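## Task

Carry the yellow bin and the blue bin, and no other bin, over the benches to the bench edge where the hook is lying at the start. Put the hook back in its starting spot, lying flat on the bench with its handle sticking out past that same edge. Every other object must finish on the same thing it rests on now. Anything that stays in place only because a robot is holding it does not count. At the end, open the grippers and pull the arms away.

## Robot and tools

SETUP. Four identical arms, arm1, arm2, arm3 and arm4, share the benches. Each is an i2rt Big YAM with six revolute joints, a two-finger gripper and a wrist camera (arm1_cam_wrist to arm4_cam_wrist). Two fixed room cameras, room_a and room_b, see the whole area. With joints 1 and 6 at 0 and the hand level and pointing forward, the wrist camera sits on top of the hand and looks toward the fingertips. The hand can reach roughly 1.0 m from the joint 1 axis. Loose objects may occasionally get a small push from outside.

FRAME. Everything uses one common scene frame: origin on the floor, +z up. The hand point is the midpoint between the fingertips. The hand's z axis runs along the fingers and its y axis is the direction the fingers open and close. The position of each robot's foot is never printed, so hand positions have to be inferred from images and calibration.

execute_actions. Argument "actions" is a list holding one action, or empty to just read the state and pictures. One action is an object keyed by arm name ("arm1" to "arm4"). Each arm's entry has one key, "joints", an object of absolute joint targets by name. These are not offsets. Units and ranges:
- joint1_rad, -2.879 to 2.879, done within ±0.045. Turns the whole arm about its foot. Positive is counter-clockwise seen from above. At 0 the arm extends the way its foot faces.
- joint2_rad, 0 to 3.141, ±0.14. Shoulder. At 0 the upper arm points backward and is about level. Increasing it raises the arm and then swings it forward.
- joint3_rad, 0 to 3.019, ±0.09. Elbow. 0 is fully folded; larger values open it.
- joint4_rad, -1.692 to 1.57, ±0.055. Hand pitch; positive tips the fingers up.
- joint5_rad, -1.57 to 1.57, ±0.03. Hand yaw; positive turns toward the arm's right.
- joint6_rad, -2.094 to 2.094, ±0.035. Hand roll; positive is clockwise seen from behind the hand.
- gripper_m, 0 to 0.093, ±0.003. Fingertip gap in metres. Grip force tops out near 50 to 62 N per pad, lower on some grippers.
Any subset of joints and arms may be given. All named motions start at once and may finish at different times. Each joint moves at its own speed, so the hand can sweep a wide path between postures. An action runs at most 15 s. An unknown key or an out-of-range number rejects the whole call and nothing moves. Optional "cameras" lists which images to return: leave it out, null or ["all"] for every camera, [] for none. An unknown camera name rejects the call. The images come in the order given by the "pictures" line.

wait. Argument "seconds", 0 to 10. Sends no new command; the scene keeps running. Returns the same state and images as an empty action.

zoom_image. Arguments "camera" (one of the six camera names) and "region" [x0, y0, x1, y1]. These are integer pixel corners in that camera's image, with (0,0) at the top left, and the region is at most 504 by 504. It enlarges part of the newest full image from a camera in the latest result.

finished_scene. Argument "scene", the number of the scene being closed. Call it only once the goal holds on its own; it cannot be reversed. Its result reports success and gives the next task. Replying without any tool call ends the current scene and every later one.

READING RESULTS. joint_status tells how each commanded motion of the last accepted action ended:
- "off_target": the joint stopped short and may still be pushing.
- "contact_stop" or "time_out": the joint gives up its target and holds where it stopped. A timed-out joint may keep a target within 0.375, 0.375, 0.113, 0.225, 0.075, 0.3 rad (joints 1 to 6) of where it is and keep pushing; on_its_own will list it.
- "joint command not followed" (often followed by a "cause:" line): a self- or arm-to-arm clearance check held back that arm's joint targets. A gripper target in the same action still runs. Held-back joints read "not_followed" and may be retried with each later action until they are given targets that pass or the path clears.
on_its_own covers anything this call did not command; "held at" is the held target, not the actual position. Joints left out of an action may still be driving toward older targets. A target very close to the current position may produce no motion. A joint carrying a load sags over time. To relieve a push, command the joint to its reported position.

HEAT. Holding loads or pushing warms motors, even while you are deciding your next move, since the robot keeps its last command meanwhile. MOTOR HOT appears at 85 °C. At 100 °C that arm and its gripper go limp until cool and it falls; this is an OVER-TEMPERATURE FAULT. Keys not at target then read "limit_stop_at_motor_heat"; resend those targets afterwards. Some heat carries into the next scene.

CALIBRATION. Each camera has a pinhole+radial model: K in pixels of image_wh, distortion D, T_world_to_cam (4x4, metres, scene frame to camera) and pos_world. Fixed cameras may be off by up to about 2.3 degrees and 9 mm overall. Wrist camera poses are computed from joint readings, so their error can be several times larger. Changed camera numbers are listed in results that carry pictures.

AVOID. Knocking or placing anything off the work area or onto the floor ends the scene. Hard squeezing between two arms ends the run, and a hard collision may too. No state line reports arm-to-arm touching, and the clearance check can react late and ignores fingers, gripper housings and wrist cameras. Contact with an object, held or not, is not counted as robots touching. The arms do not wait for one another. An arm does not halt on contact and can press hard. Also avoid dropping, slipping, slamming and prolonged hard pushing. Finish with grippers open and arms clear of the objects.

Each tool is called by a JSON object that holds its "method" and its "body", one argument or row to a line.

## Session

{"method": "execute_actions", "body": {
  "actions": []
}}

Scene clock: 0.00 s.
arm1.joint_positions: joint1_rad=+0.354 joint2_rad=+0.621 joint3_rad=+1.380 joint4_rad=-1.611 joint5_rad=-0.201 joint6_rad=-0.438 gripper_m=+0.095
arm1.joint_status: not commanded
arm1.hand: x=-0.5480 y=-1.0335 z=+1.2280 quat_wxyz=(-0.208, +0.860, -0.354, -0.303) (m; scene frame)
arm2.joint_positions: joint1_rad=-0.776 joint2_rad=+0.490 joint3_rad=+1.588 joint4_rad=-1.228 joint5_rad=+0.096 joint6_rad=-0.082 gripper_m=+0.094
arm2.joint_status: not commanded
arm2.hand: x=+0.5563 y=-1.0962 z=+1.4475 quat_wxyz=(-0.618, +0.325, -0.678, -0.229) (m; scene frame)
arm3.joint_positions: joint1_rad=-0.433 joint2_rad=+0.269 joint3_rad=+1.460 joint4_rad=-1.288 joint5_rad=-0.235 joint6_rad=+0.016 gripper_m=+0.094
arm3.joint_status: not commanded
arm3.hand: x=+0.5040 y=+1.1357 z=+1.4250 quat_wxyz=(-0.472, -0.547, -0.498, +0.480) (m; scene frame)
arm4.joint_positions: joint1_rad=+0.588 joint2_rad=+0.496 joint3_rad=+1.417 joint4_rad=-1.235 joint5_rad=+0.025 joint6_rad=+0.723 gripper_m=+0.094
arm4.joint_status: not commanded
arm4.hand: x=-0.3836 y=+1.0302 z=+1.3608 quat_wxyz=(-0.581, -0.627, -0.511, +0.093) (m; scene frame)
pictures: arm1_cam_wrist, arm2_cam_wrist, arm3_cam_wrist, arm4_cam_wrist, room_a, room_b
Images, in order (width x height): arm1_cam_wrist 896x504, arm2_cam_wrist 896x504, arm3_cam_wrist 896x504, arm4_cam_wrist 896x504, room_a 896x504, room_b 896x504.

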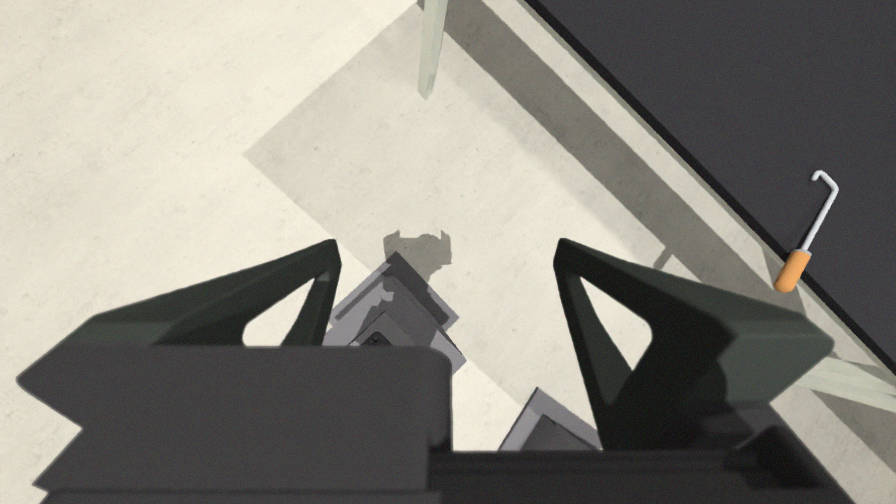

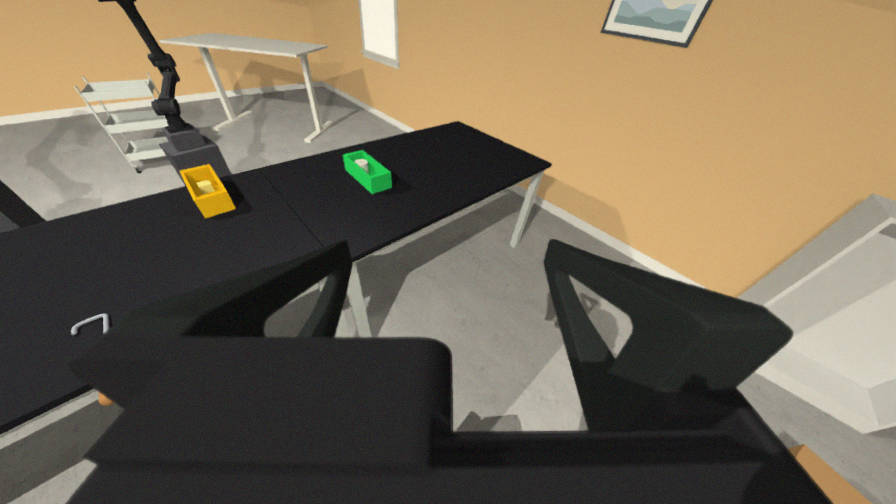

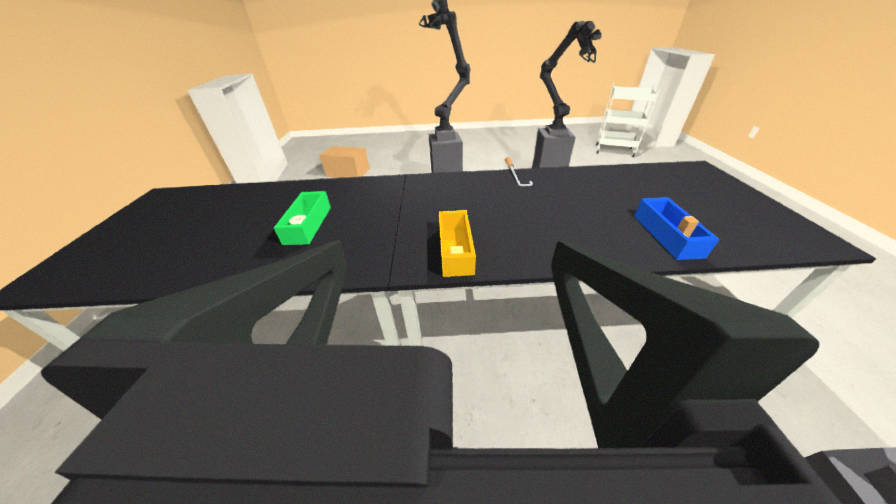

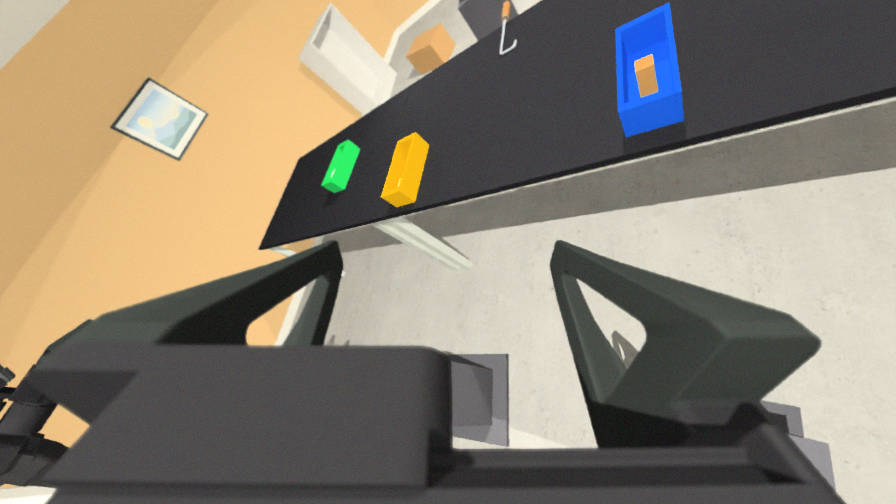

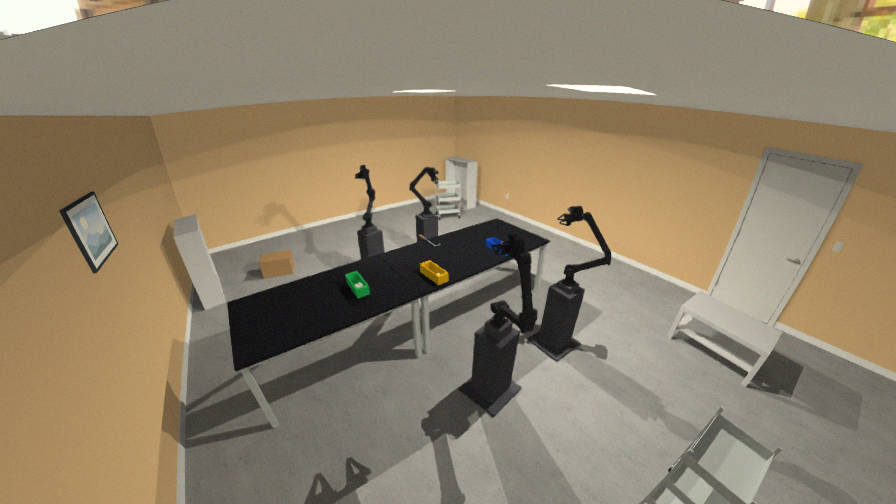

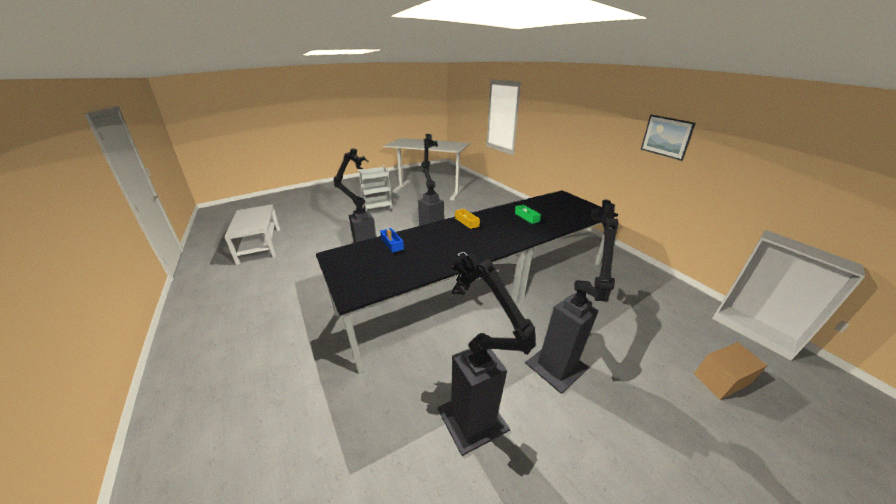

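{"method": "zoom_image", "body": {
  "camera": "room_a",
  "region": [220, 150, 620, 400]
}}

{"method": "zoom_image", "body": {
  "camera": "room_b",
  "region": [300, 130, 640, 400]
}}

{"method": "zoom_image", "body": {
  "camera": "arm3_cam_wrist",
  "region": [260, 120, 740, 300]
}}

Region (220, 150, 620, 400) of room_a's 896x504 image, scaled by 1.260, with more detail than that image has; it fills the top 315 rows of this view, and the rest is white.

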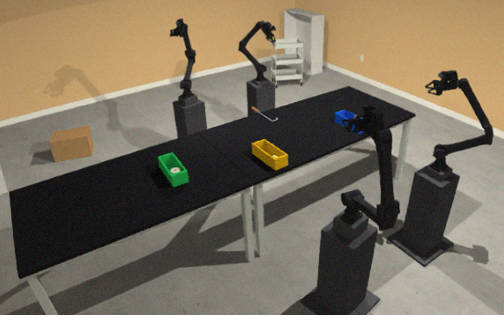

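Region (300, 130, 640, 400) of room_b's 896x504 image, scaled by 1.482, with more detail than that image has; it fills the top 400 rows of this view, and the rest is white.

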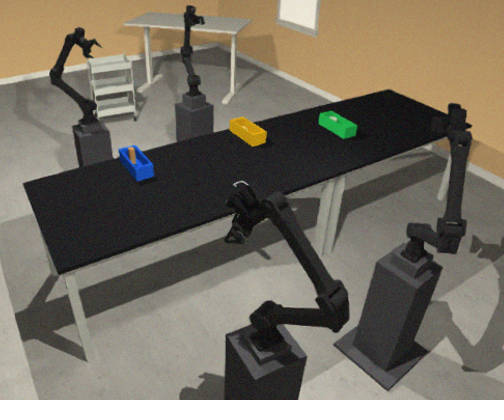

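Region (260, 120, 740, 300) of arm3_cam_wrist's 896x504 image, scaled by 1.050, with more detail than that image has; it fills the top 189 rows of this view, and the rest is white.

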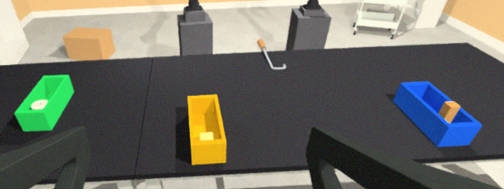

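{"method": "zoom_image", "body": {
  "camera": "arm3_cam_wrist",
  "region": [410, 195, 510, 295]
}}

{"method": "zoom_image", "body": {
  "camera": "arm3_cam_wrist",
  "region": [620, 170, 740, 290]
}}

{"method": "zoom_image", "body": {
  "camera": "arm1_cam_wrist",
  "region": [740, 150, 896, 306]
}}

{"method": "zoom_image", "body": {
  "camera": "arm4_cam_wrist",
  "region": [570, 0, 730, 150]
}}

Region (410, 195, 510, 295) of arm3_cam_wrist's 896x504 image, scaled by 5.040, with more detail than that image has.

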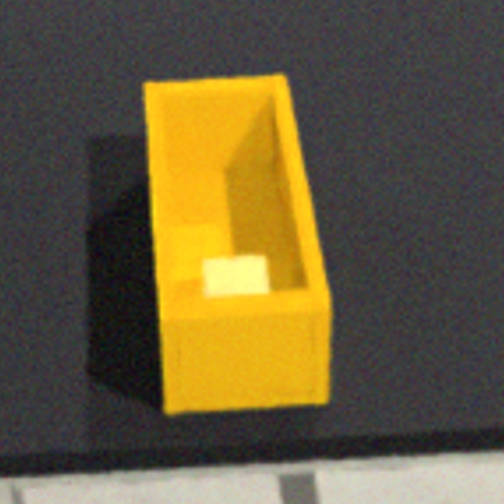

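Region (620, 170, 740, 290) of arm3_cam_wrist's 896x504 image, scaled by 4.200, with more detail than that image has.

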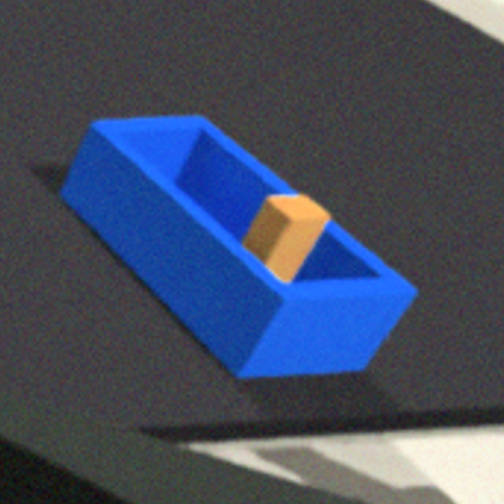

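Region (740, 150, 896, 306) of arm1_cam_wrist's 896x504 image, scaled by 3.231, with more detail than that image has.

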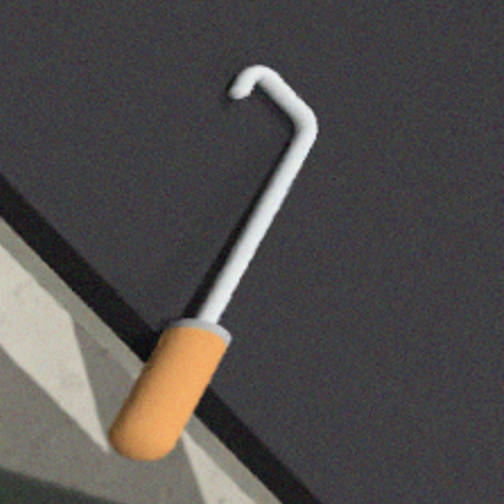

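Region (570, 0, 730, 150) of arm4_cam_wrist's 896x504 image, scaled by 3.150, with more detail than that image has; it fills the top 472 rows of this view, and the rest is white.

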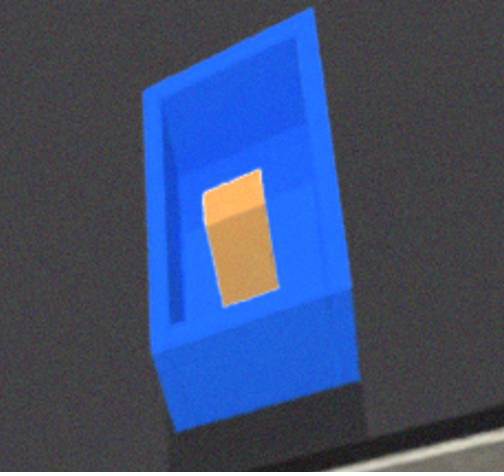

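{"method": "zoom_image", "body": {
  "camera": "room_a",
  "region": [450, 200, 620, 420]
}}

{"method": "zoom_image", "body": {
  "camera": "room_b",
  "region": [430, 190, 640, 460]
}}

Region (450, 200, 620, 420) of room_a's 896x504 image, scaled by 2.291, with more detail than that image has; it fills the left 389 columns of this view, and the rest is white.

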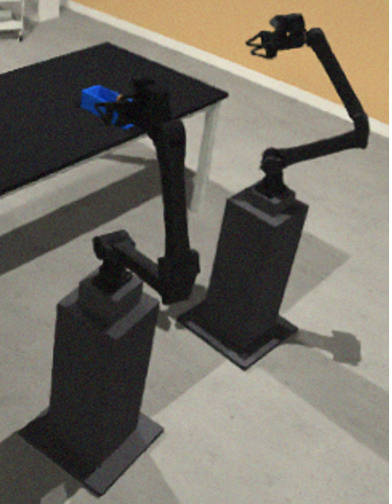

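Region (430, 190, 640, 460) of room_b's 896x504 image, scaled by 1.867, with more detail than that image has.

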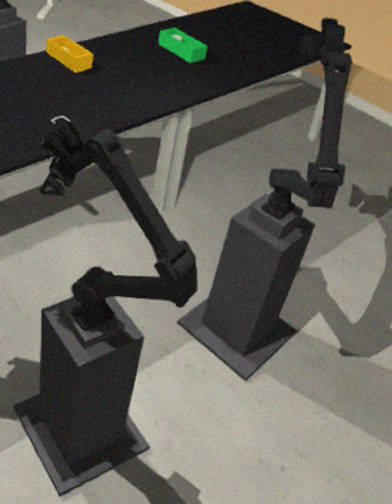

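{"method": "execute_actions", "body": {
  "actions": [
    {"arm1":{"joints":{"joint4_rad":-0.9}},"arm2":{"joints":{"joint3_rad":1.2}},"arm3":{"joints":{"joint2_rad":0.8}},"arm4":{"joints":{"joint1_rad":0.05}}}
  ],
  "cameras": []
}}

Scene clock: 105.70 s.
arm1.joint_positions: joint1_rad=+0.354 joint2_rad=+0.621 joint3_rad=+1.380 joint4_rad=-0.921 joint5_rad=-0.201 joint6_rad=-0.438 gripper_m=+0.095
arm1.joint_status: all done
arm1.hand: x=-0.5688 y=-0.9580 z=+1.3720 quat_wxyz=(-0.443, +0.713, -0.255, -0.479) (m; scene frame)
arm2.joint_positions: joint1_rad=-0.776 joint2_rad=+0.494 joint3_rad=+1.198 joint4_rad=-1.228 joint5_rad=+0.096 joint6_rad=-0.082 gripper_m=+0.094
arm2.joint_status: all done
arm2.hand: x=+0.6101 y=-1.0280 z=+1.2648 quat_wxyz=(-0.473, +0.386, -0.775, -0.160) (m; scene frame)
arm3.joint_positions: joint1_rad=-0.433 joint2_rad=+0.797 joint3_rad=+1.453 joint4_rad=-1.288 joint5_rad=-0.235 joint6_rad=+0.016 gripper_m=+0.094
arm3.joint_status: all done
arm3.hand: x=+0.4330 y=+0.8998 z=+1.3367 quat_wxyz=(-0.355, -0.683, -0.565, +0.296) (m; scene frame)
arm4.joint_positions: joint1_rad=+0.060 joint2_rad=+0.496 joint3_rad=+1.417 joint4_rad=-1.235 joint5_rad=+0.025 joint6_rad=+0.723 gripper_m=+0.094
arm4.joint_status: all done
arm4.hand: x=-0.4773 y=+1.0055 z=+1.3596 quat_wxyz=(-0.534, -0.740, -0.331, +0.241) (m; scene frame)
pictures: none
No camera images: the call's "cameras" was empty. Leave "cameras" out to get every camera's image.

{"method": "execute_actions", "body": {
  "actions": [
    {"arm1":{"joints":{"joint1_rad":-0.742,"joint2_rad":2.3,"joint3_rad":1.9,"joint4_rad":0.3,"joint5_rad":-0.827,"joint6_rad":0.0}},"arm3":{"joints":{"joint1_rad":-0.141,"joint2_rad":1.6,"joint3_rad":0.5,"joint4_rad":0.9,"joint5_rad":0,"joint6_rad":0,"gripper_m":0.06}},"arm4":{"joints":{"joint1_rad":0.13,"joint2_rad":1.6,"joint3_rad":0.5,"joint4_rad":0.9,"joint5_rad":0.08,"joint6_rad":0,"gripper_m":0.06}}}
  ]
}}

Scene clock: 170.33 s.
arm1.joint_positions: joint1_rad=-0.739 joint2_rad=+2.299 joint3_rad=+1.882 joint4_rad=+0.281 joint5_rad=-0.824 joint6_rad=-0.006 gripper_m=+0.095
arm1.joint_status: all done
arm1.hand: x=+0.0767 y=-0.5216 z=+0.9283 quat_wxyz=(-0.450, +0.497, -0.543, -0.505) (m; scene frame)
arm2.joint_positions: joint1_rad=-0.776 joint2_rad=+0.494 joint3_rad=+1.198 joint4_rad=-1.228 joint5_rad=+0.096 joint6_rad=-0.082 gripper_m=+0.094
arm2.joint_status: not commanded
arm2.hand: x=+0.6101 y=-1.0280 z=+1.2648 quat_wxyz=(-0.473, +0.386, -0.775, -0.160) (m; scene frame)
arm3.joint_positions: joint1_rad=-0.142 joint2_rad=+1.603 joint3_rad=+0.504 joint4_rad=+0.869 joint5_rad=-0.002 joint6_rad=+0.015 gripper_m=+0.060
arm3.joint_status: all done
arm3.hand: x=+0.4814 y=+0.6862 z=+0.9074 quat_wxyz=(-0.443, -0.558, -0.550, +0.436) (m; scene frame)
arm4.joint_positions: joint1_rad=+0.120 joint2_rad=+1.594 joint3_rad=+0.503 joint4_rad=+0.881 joint5_rad=+0.076 joint6_rad=+0.010 gripper_m=+0.060
arm4.joint_status: all done
arm4.hand: x=-0.4440 y=+0.6799 z=+0.8765 quat_wxyz=(-0.445, -0.551, -0.551, +0.442) (m; scene frame)
pictures: arm1_cam_wrist, arm2_cam_wrist, arm3_cam_wrist, arm4_cam_wrist, room_a, room_b
camera_calibration (this result's frames):
arm1_cam_wrist: T_world_to_cam=[[0.995217, 0.0192893, -0.0957632, 0.0200547], [-0.0603293, -0.649657, -0.75783, 0.374827], [-0.0768313, 0.759983, -0.645386, 1.12775], [0, 0, 0, 1]] pos_world=[0.0893004, -0.613946, 1.01381]
arm2_cam_wrist: T_world_to_cam=[[0.758598, -0.640547, 0.119285, -1.27265], [-0.55642, -0.732135, -0.392906, 0.0898113], [0.339008, 0.231685, -0.911809, 1.31253], [0, 0, 0, 1]] pos_world=[0.570445, -1.05353, 1.38387]
arm3_cam_wrist: T_world_to_cam=[[-0.999737, -0.0133304, -0.0186682, 0.508872], [0.0026549, 0.74111, -0.671379, 0.100641], [0.0227849, -0.671251, -0.740879, 1.24381], [0, 0, 0, 1]] pos_world=[0.480131, 0.767105, 0.998579]
arm4_cam_wrist: T_world_to_cam=[[-0.999967, 0.00711971, 0.00387874, -0.450805], [0.00277418, 0.749985, -0.661449, 0.0765136], [-0.00761832, -0.661416, -0.74998, 1.22384], [0, 0, 0, 1]] pos_world=[-0.441679, 0.755293, 0.970214]
Images, in order (width x height): arm1_cam_wrist 896x504, arm2_cam_wrist 896x504, arm3_cam_wrist 896x504, arm4_cam_wrist 896x504, room_a 896x504, room_b 896x504.

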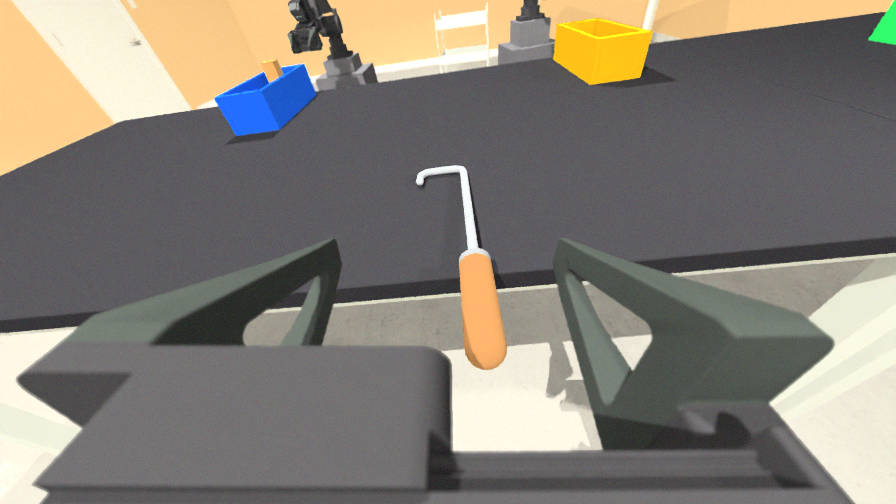

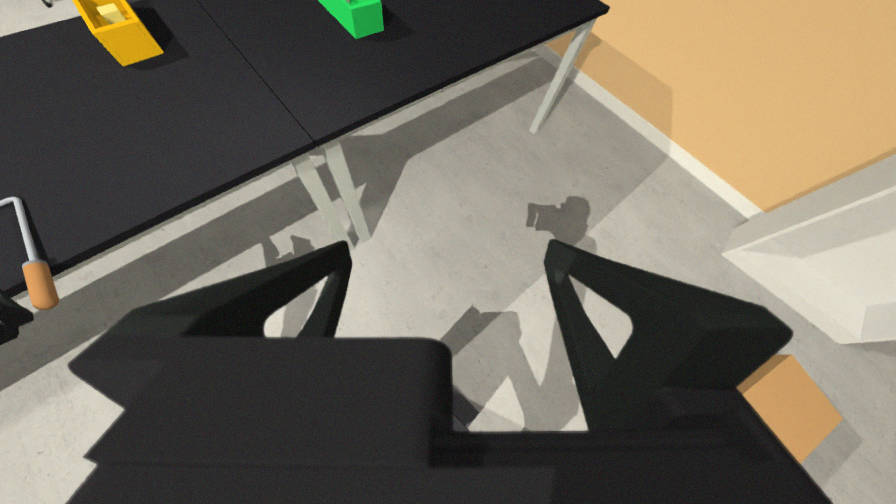

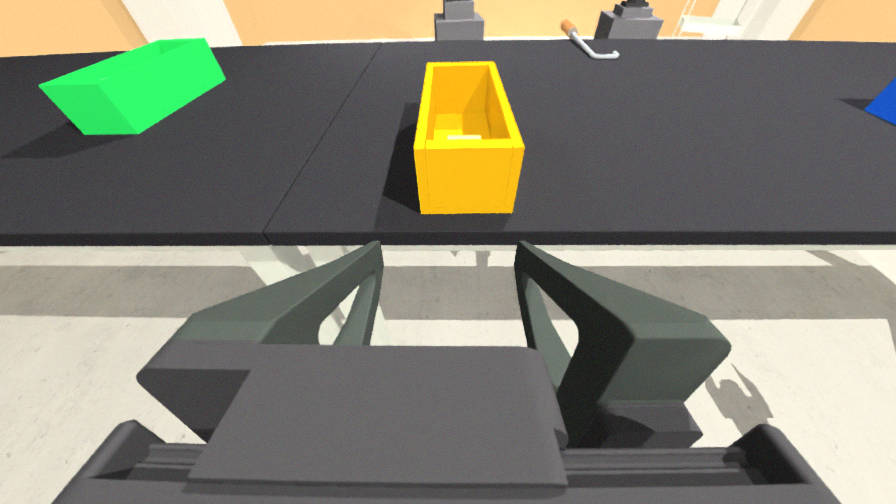

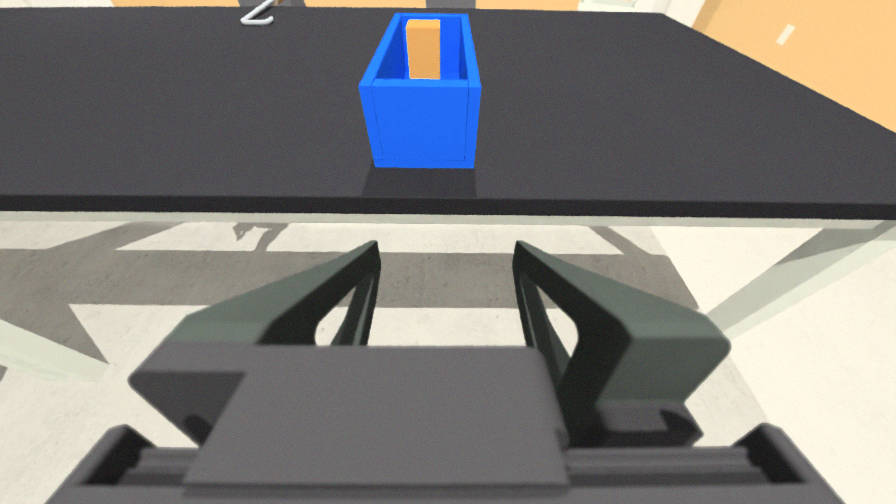

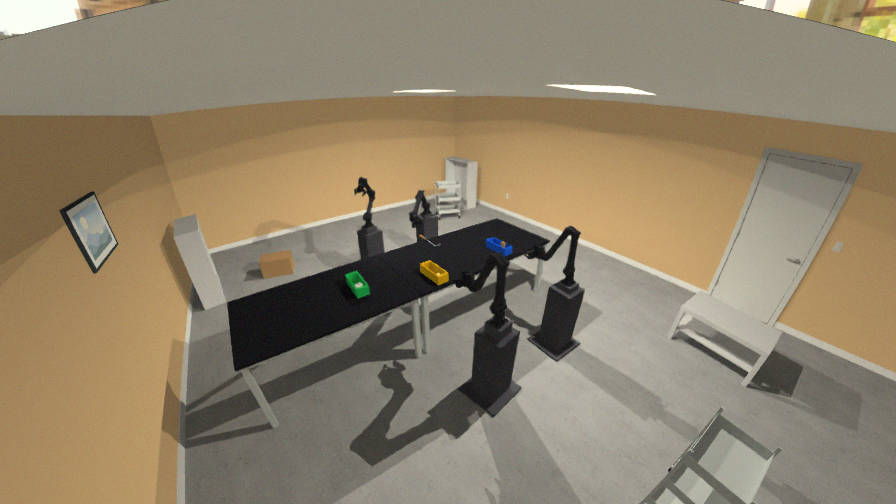

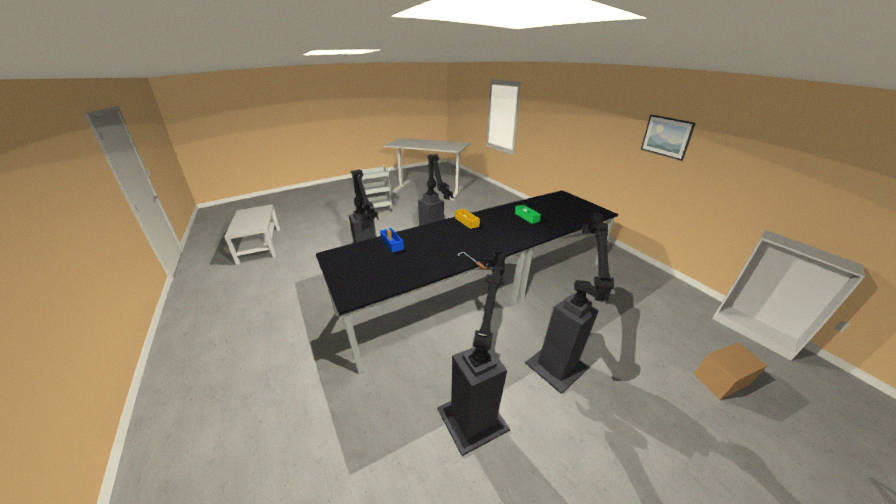

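{"method": "execute_actions", "body": {
  "actions": [
    {"arm1":{"joints":{"joint1_rad":-0.761,"joint2_rad":2.608,"joint3_rad":1.94,"joint4_rad":0.695,"joint5_rad":-0.838,"joint6_rad":0.0}},"arm3":{"joints":{"joint1_rad":-0.194,"joint2_rad":2.152,"joint3_rad":0.947,"joint4_rad":1.03,"joint5_rad":-0.053}},"arm4":{"joints":{"joint1_rad":0.162,"joint2_rad":2.013,"joint3_rad":0.896,"joint4_rad":0.94,"joint5_rad":0.119}}}
  ],
  "cameras": ["arm1_cam_wrist","arm3_cam_wrist","arm4_cam_wrist","room_a","room_b"]
}}

Scene clock: 227.23 s.
arm1.joint_positions: joint1_rad=-0.754 joint2_rad=+2.615 joint3_rad=+1.926 joint4_rad=+0.676 joint5_rad=-0.836 joint6_rad=-0.006 gripper_m=+0.095
arm1.joint_status: all done
arm1.hand: x=+0.0883 y=-0.5244 z=+0.7579 quat_wxyz=(-0.496, +0.499, -0.501, -0.504) (m; scene frame)
arm2.joint_positions: joint1_rad=-0.776 joint2_rad=+0.494 joint3_rad=+1.198 joint4_rad=-1.228 joint5_rad=+0.096 joint6_rad=-0.082 gripper_m=+0.094
arm2.joint_status: not commanded
arm2.hand: x=+0.6101 y=-1.0280 z=+1.2648 quat_wxyz=(-0.473, +0.386, -0.775, -0.160) (m; scene frame)
arm3.joint_positions: joint1_rad=-0.189 joint2_rad=+2.159 joint3_rad=+0.916 joint4_rad=+1.003 joint5_rad=-0.051 joint6_rad=+0.015 gripper_m=+0.060
arm3.joint_status: all done
arm3.hand: x=+0.4593 y=+0.5512 z=+0.7850 quat_wxyz=(-0.444, -0.562, -0.550, +0.430) (m; scene frame)
arm4.joint_positions: joint1_rad=+0.152 joint2_rad=+2.011 joint3_rad=+0.863 joint4_rad=+0.923 joint5_rad=+0.115 joint6_rad=+0.010 gripper_m=+0.060
arm4.joint_status: all done
arm4.hand: x=-0.4189 y=+0.5563 z=+0.7999 quat_wxyz=(-0.438, -0.553, -0.555, +0.442) (m; scene frame)
pictures: arm1_cam_wrist, arm3_cam_wrist, arm4_cam_wrist, room_a, room_b
camera_calibration (this result's frames):
arm1_cam_wrist: T_world_to_cam=[[0.999824, 0.018313, -0.00395644, -0.078345], [0.00745923, -0.5828, -0.812581, 0.315204], [-0.0171867, 0.812409, -0.582835, 0.995575], [0, 0, 0, 1]] pos_world=[0.0930907, -0.623678, 0.836074]
arm3_cam_wrist: T_world_to_cam=[[-0.999439, -0.0140586, -0.0303837, 0.492164], [0.00969925, 0.747043, -0.664705, 0.106853], [0.0320427, -0.664627, -0.746488, 1.05948], [0, 0, 0, 1]] pos_world=[0.456903, 0.631254, 0.876868]
arm4_cam_wrist: T_world_to_cam=[[-0.999835, 0.0115297, 0.0140553, -0.435069], [-0.00040136, 0.758961, -0.651137, 0.103898], [-0.0181748, -0.651035, -0.75883, 1.08182], [0, 0, 0, 1]] pos_world=[-0.415294, 0.630462, 0.894683]
Images, in order (width x height): arm1_cam_wrist 896x504, arm3_cam_wrist 896x504, arm4_cam_wrist 896x504, room_a 896x504, room_b 896x504.

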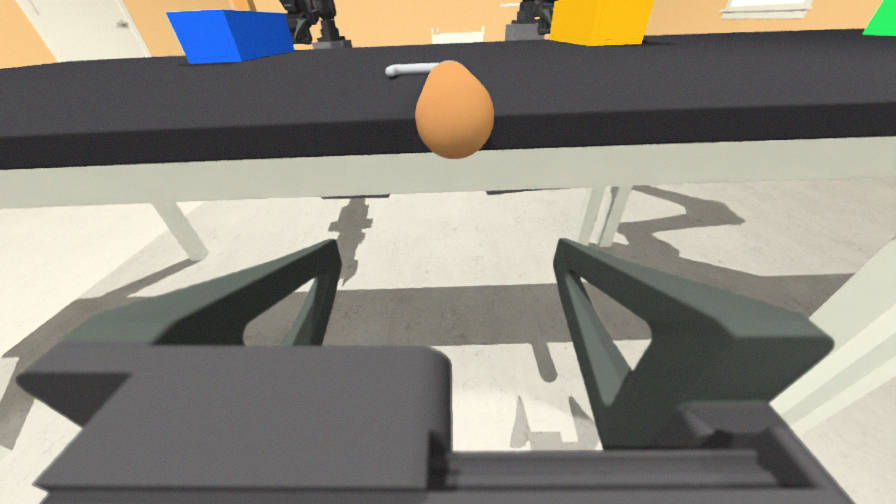

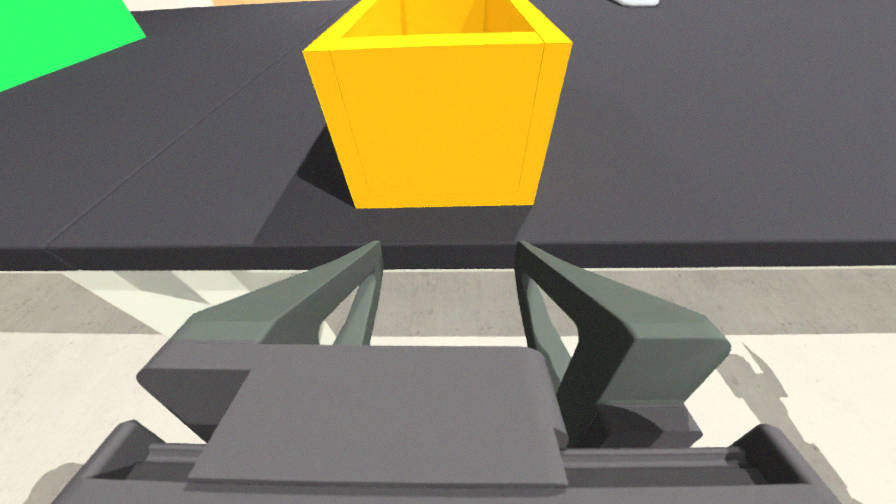

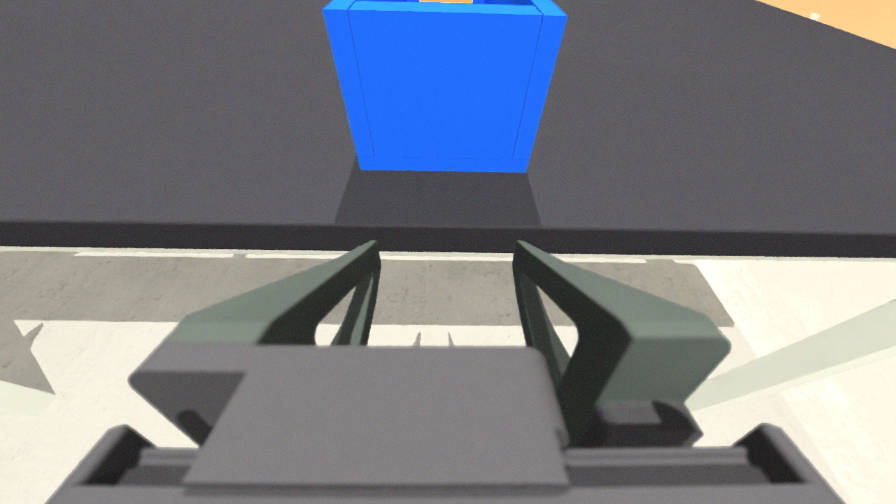

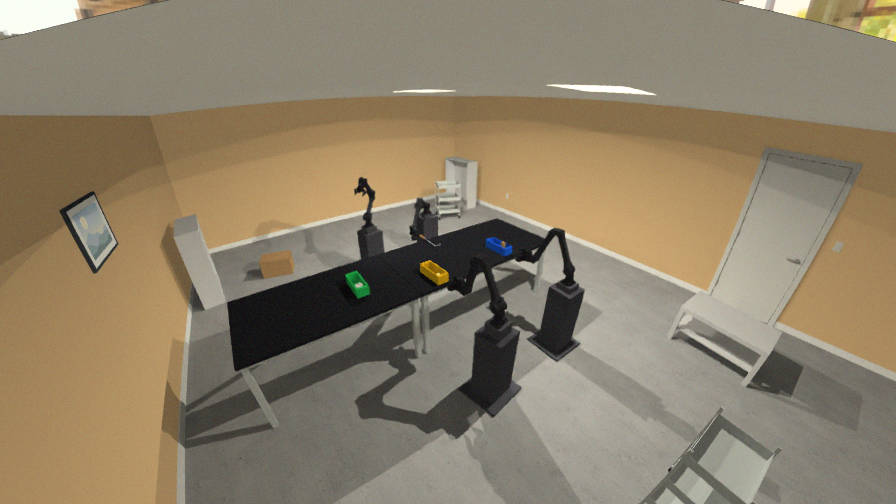

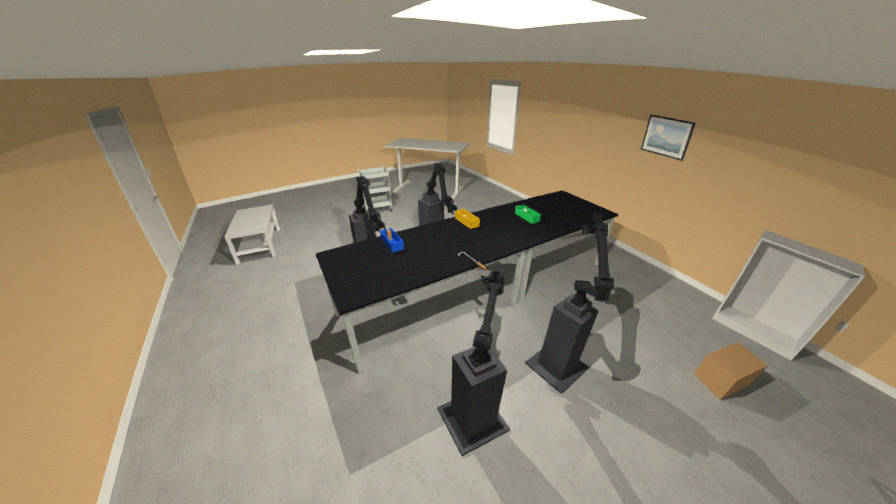

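{"method": "execute_actions", "body": {
  "actions": [
    {"arm1":{"joints":{"joint1_rad":-0.655,"joint2_rad":2.778,"joint3_rad":2.42,"joint4_rad":0.39,"joint5_rad":-0.735}},"arm3":{"joints":{"joint1_rad":-0.19,"joint2_rad":2.19,"joint3_rad":1.13,"joint4_rad":0.905,"joint5_rad":-0.05}},"arm4":{"joints":{"joint1_rad":0.15,"joint2_rad":2.062,"joint3_rad":1.112,"joint4_rad":0.79,"joint5_rad":0.105}}}
  ],
  "cameras": ["arm1_cam_wrist","arm3_cam_wrist","arm4_cam_wrist"]
}}

Scene clock: 260.53 s.
arm1.joint_positions: joint1_rad=-0.653 joint2_rad=+2.764 joint3_rad=+2.380 joint4_rad=+0.402 joint5_rad=-0.737 joint6_rad=-0.002 gripper_m=+0.095
arm1.joint_status: all done
arm1.hand: x=+0.0839 y=-0.4154 z=+0.8089 quat_wxyz=(-0.505, +0.498, -0.491, -0.505) (m; scene frame)
arm2.joint_positions: joint1_rad=-0.776 joint2_rad=+0.494 joint3_rad=+1.198 joint4_rad=-1.228 joint5_rad=+0.096 joint6_rad=-0.082 gripper_m=+0.094
arm2.joint_status: not commanded
arm2.hand: x=+0.6101 y=-1.0280 z=+1.2648 quat_wxyz=(-0.473, +0.386, -0.775, -0.160) (m; scene frame)
arm3.joint_positions: joint1_rad=-0.189 joint2_rad=+2.181 joint3_rad=+1.103 joint4_rad=+0.922 joint5_rad=-0.051 joint6_rad=+0.014 gripper_m=+0.060
arm3.joint_status: all done
arm3.hand: x=+0.4562 y=+0.4835 z=+0.8241 quat_wxyz=(-0.465, -0.542, -0.533, +0.454) (m; scene frame)
arm4.joint_positions: joint1_rad=+0.152 joint2_rad=+2.058 joint3_rad=+1.087 joint4_rad=+0.800 joint5_rad=+0.109 joint6_rad=+0.010 gripper_m=+0.060
arm4.joint_status: all done
arm4.hand: x=-0.4098 y=+0.4808 z=+0.8345 quat_wxyz=(-0.455, -0.542, -0.542, +0.453) (m; scene frame)
pictures: arm1_cam_wrist, arm3_cam_wrist, arm4_cam_wrist
camera_calibration (this result's frames):
arm1_cam_wrist: T_world_to_cam=[[0.999712, 0.0202053, 0.0129852, -0.0885945], [0.0221363, -0.565331, -0.824567, 0.435925], [-0.00931965, 0.824617, -0.565615, 0.927212], [0, 0, 0, 1]] pos_world=[0.0875605, -0.516362, 0.885045]
arm3_cam_wrist: T_world_to_cam=[[-0.999558, -0.0169176, -0.0244358, 0.485797], [0.00605444, 0.689038, -0.7247, 0.26256], [0.0290974, -0.724528, -0.688631, 1.02642], [0, 0, 0, 1]] pos_world=[0.454127, 0.570971, 0.90897]
arm4_cam_wrist: T_world_to_cam=[[-0.999951, 0.00743912, 0.00646454, -0.417404], [0.000914448, 0.723136, -0.690705, 0.234522], [-0.00981298, -0.690666, -0.723107, 1.0517], [0, 0, 0, 1]] pos_world=[-0.407278, 0.559888, 0.925178]
Images, in order (width x height): arm1_cam_wrist 896x504, arm3_cam_wrist 896x504, arm4_cam_wrist 896x504.

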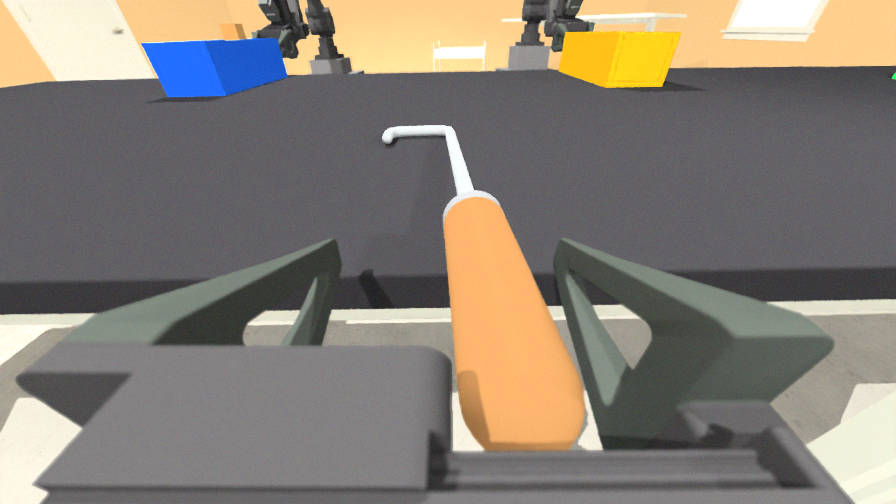

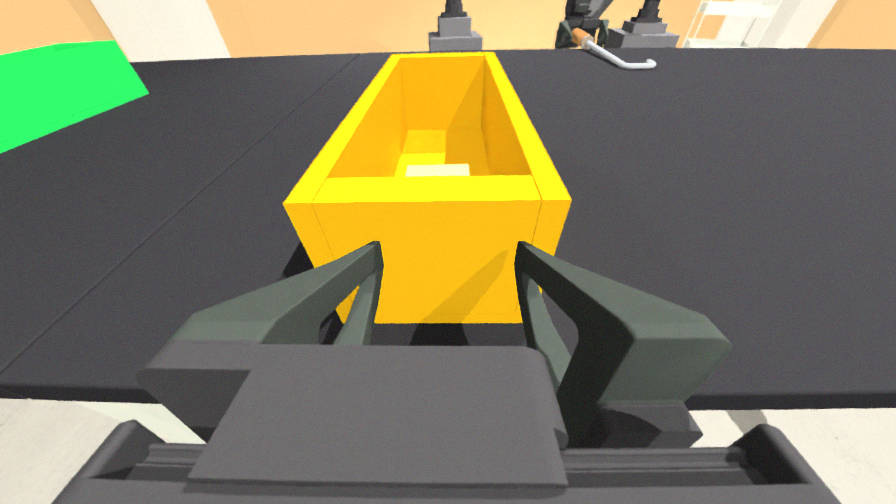

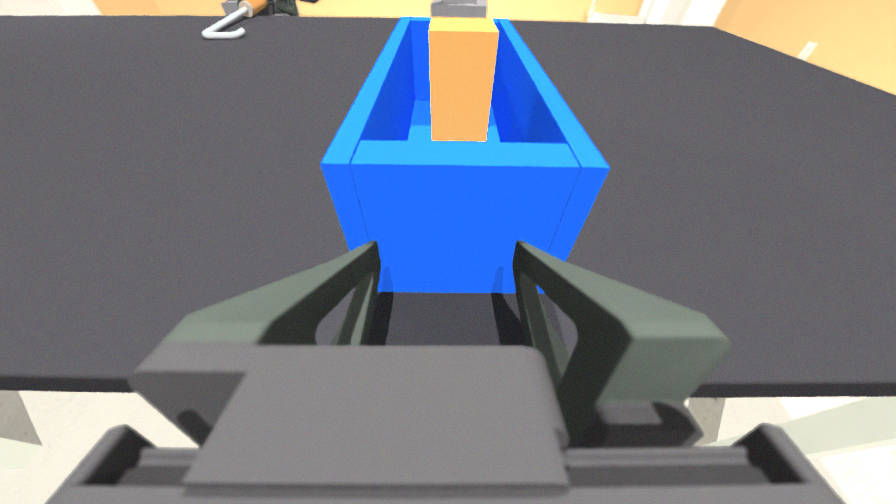

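{"method": "execute_actions", "body": {
  "actions": [
    {"arm1":{"joints":{"joint1_rad":-0.682,"joint5_rad":-0.76,"gripper_m":0.02}},"arm3":{"joints":{"joint1_rad":-0.172,"joint2_rad":2.31,"joint3_rad":1.365,"joint4_rad":0.75,"joint5_rad":-0.035}},"arm4":{"joints":{"joint1_rad":0.128,"joint2_rad":2.195,"joint3_rad":1.38,"joint4_rad":0.628,"joint5_rad":0.09}}}
  ],
  "cameras": ["arm1_cam_wrist","arm3_cam_wrist","arm4_cam_wrist"]
}}

Scene clock: 271.53 s.
arm1.joint_positions: joint1_rad=-0.671 joint2_rad=+2.764 joint3_rad=+2.380 joint4_rad=+0.402 joint5_rad=-0.762 joint6_rad=-0.002 gripper_m=+0.031
arm1.joint_status: gripper_m off_target (ended at +0.031, target +0.020); the others done
arm1.hand: x=+0.0937 y=-0.4254 z=+0.8087 quat_wxyz=(-0.504, +0.500, -0.489, -0.507) (m; scene frame)
arm2.joint_positions: joint1_rad=-0.776 joint2_rad=+0.494 joint3_rad=+1.198 joint4_rad=-1.228 joint5_rad=+0.096 joint6_rad=-0.082 gripper_m=+0.094
arm2.joint_status: not commanded
arm2.hand: x=+0.6101 y=-1.0280 z=+1.2648 quat_wxyz=(-0.473, +0.386, -0.775, -0.160) (m; scene frame)
arm3.joint_positions: joint1_rad=-0.183 joint2_rad=+2.307 joint3_rad=+1.326 joint4_rad=+0.768 joint5_rad=-0.035 joint6_rad=+0.008 gripper_m=+0.060
arm3.joint_status: all done
arm3.hand: x=+0.4552 y=+0.4223 z=+0.7934 quat_wxyz=(-0.446, -0.556, -0.545, +0.442) (m; scene frame)
arm4.joint_positions: joint1_rad=+0.140 joint2_rad=+2.194 joint3_rad=+1.341 joint4_rad=+0.637 joint5_rad=+0.092 joint6_rad=+0.010 gripper_m=+0.060
arm4.joint_status: all done
arm4.hand: x=-0.4085 y=+0.4081 z=+0.8160 quat_wxyz=(-0.444, -0.550, -0.554, +0.440) (m; scene frame)
pictures: arm1_cam_wrist, arm3_cam_wrist, arm4_cam_wrist
camera_calibration (this result's frames):
arm1_cam_wrist: T_world_to_cam=[[0.999544, 0.0270677, 0.0133601, -0.0955339], [0.0263295, -0.565364, -0.824421, 0.429358], [-0.0147619, 0.824397, -0.565819, 0.936012], [0, 0, 0, 1]] pos_world=[0.0980029, -0.526316, 0.884862]
arm3_cam_wrist: T_world_to_cam=[[-0.999799, -0.00712336, -0.0187194, 0.474519], [0.00761915, 0.729087, -0.684379, 0.232898], [0.0185231, -0.684384, -0.728886, 0.980759], [0, 0, 0, 1]] pos_world=[0.454483, 0.504793, 0.883134]
arm4_cam_wrist: T_world_to_cam=[[-0.999967, 0.00245885, 0.00771923, -0.414405], [-0.00322499, 0.753262, -0.657713, 0.233375], [-0.00743182, -0.657716, -0.753229, 1.00027], [0, 0, 0, 1]] pos_world=[-0.406205, 0.483122, 0.910127]
Images, in order (width x height): arm1_cam_wrist 896x504, arm3_cam_wrist 896x504, arm4_cam_wrist 896x504.

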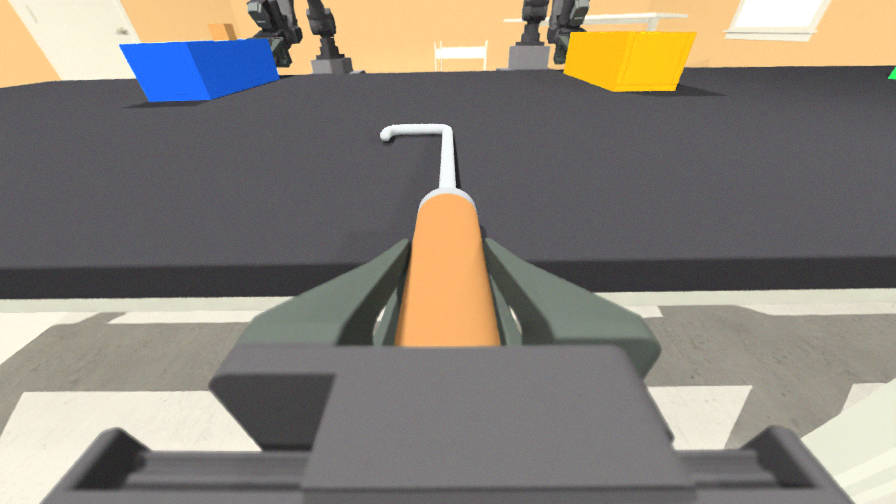

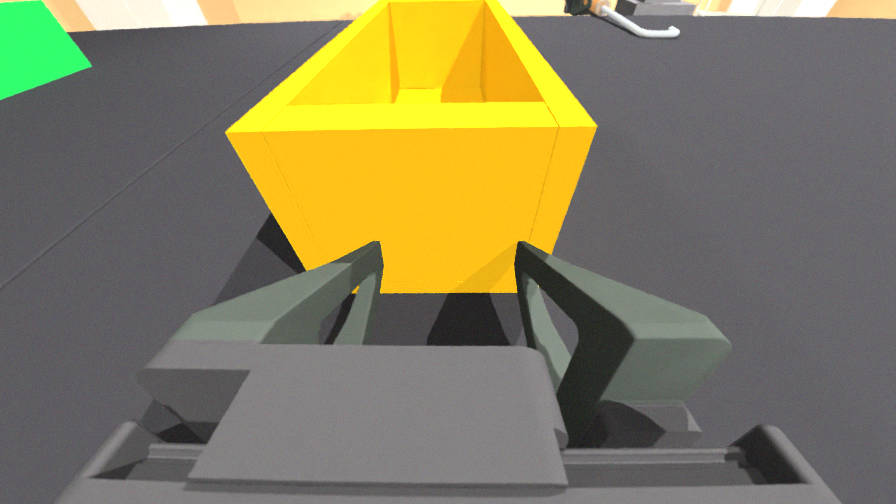

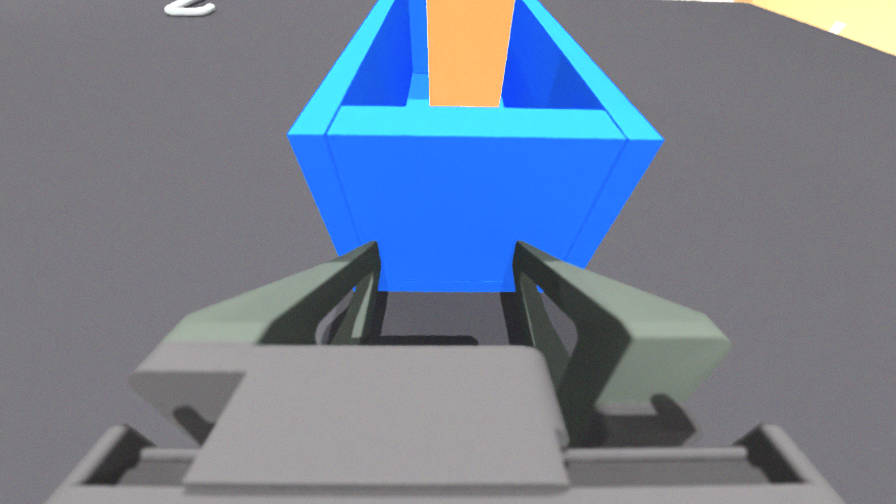

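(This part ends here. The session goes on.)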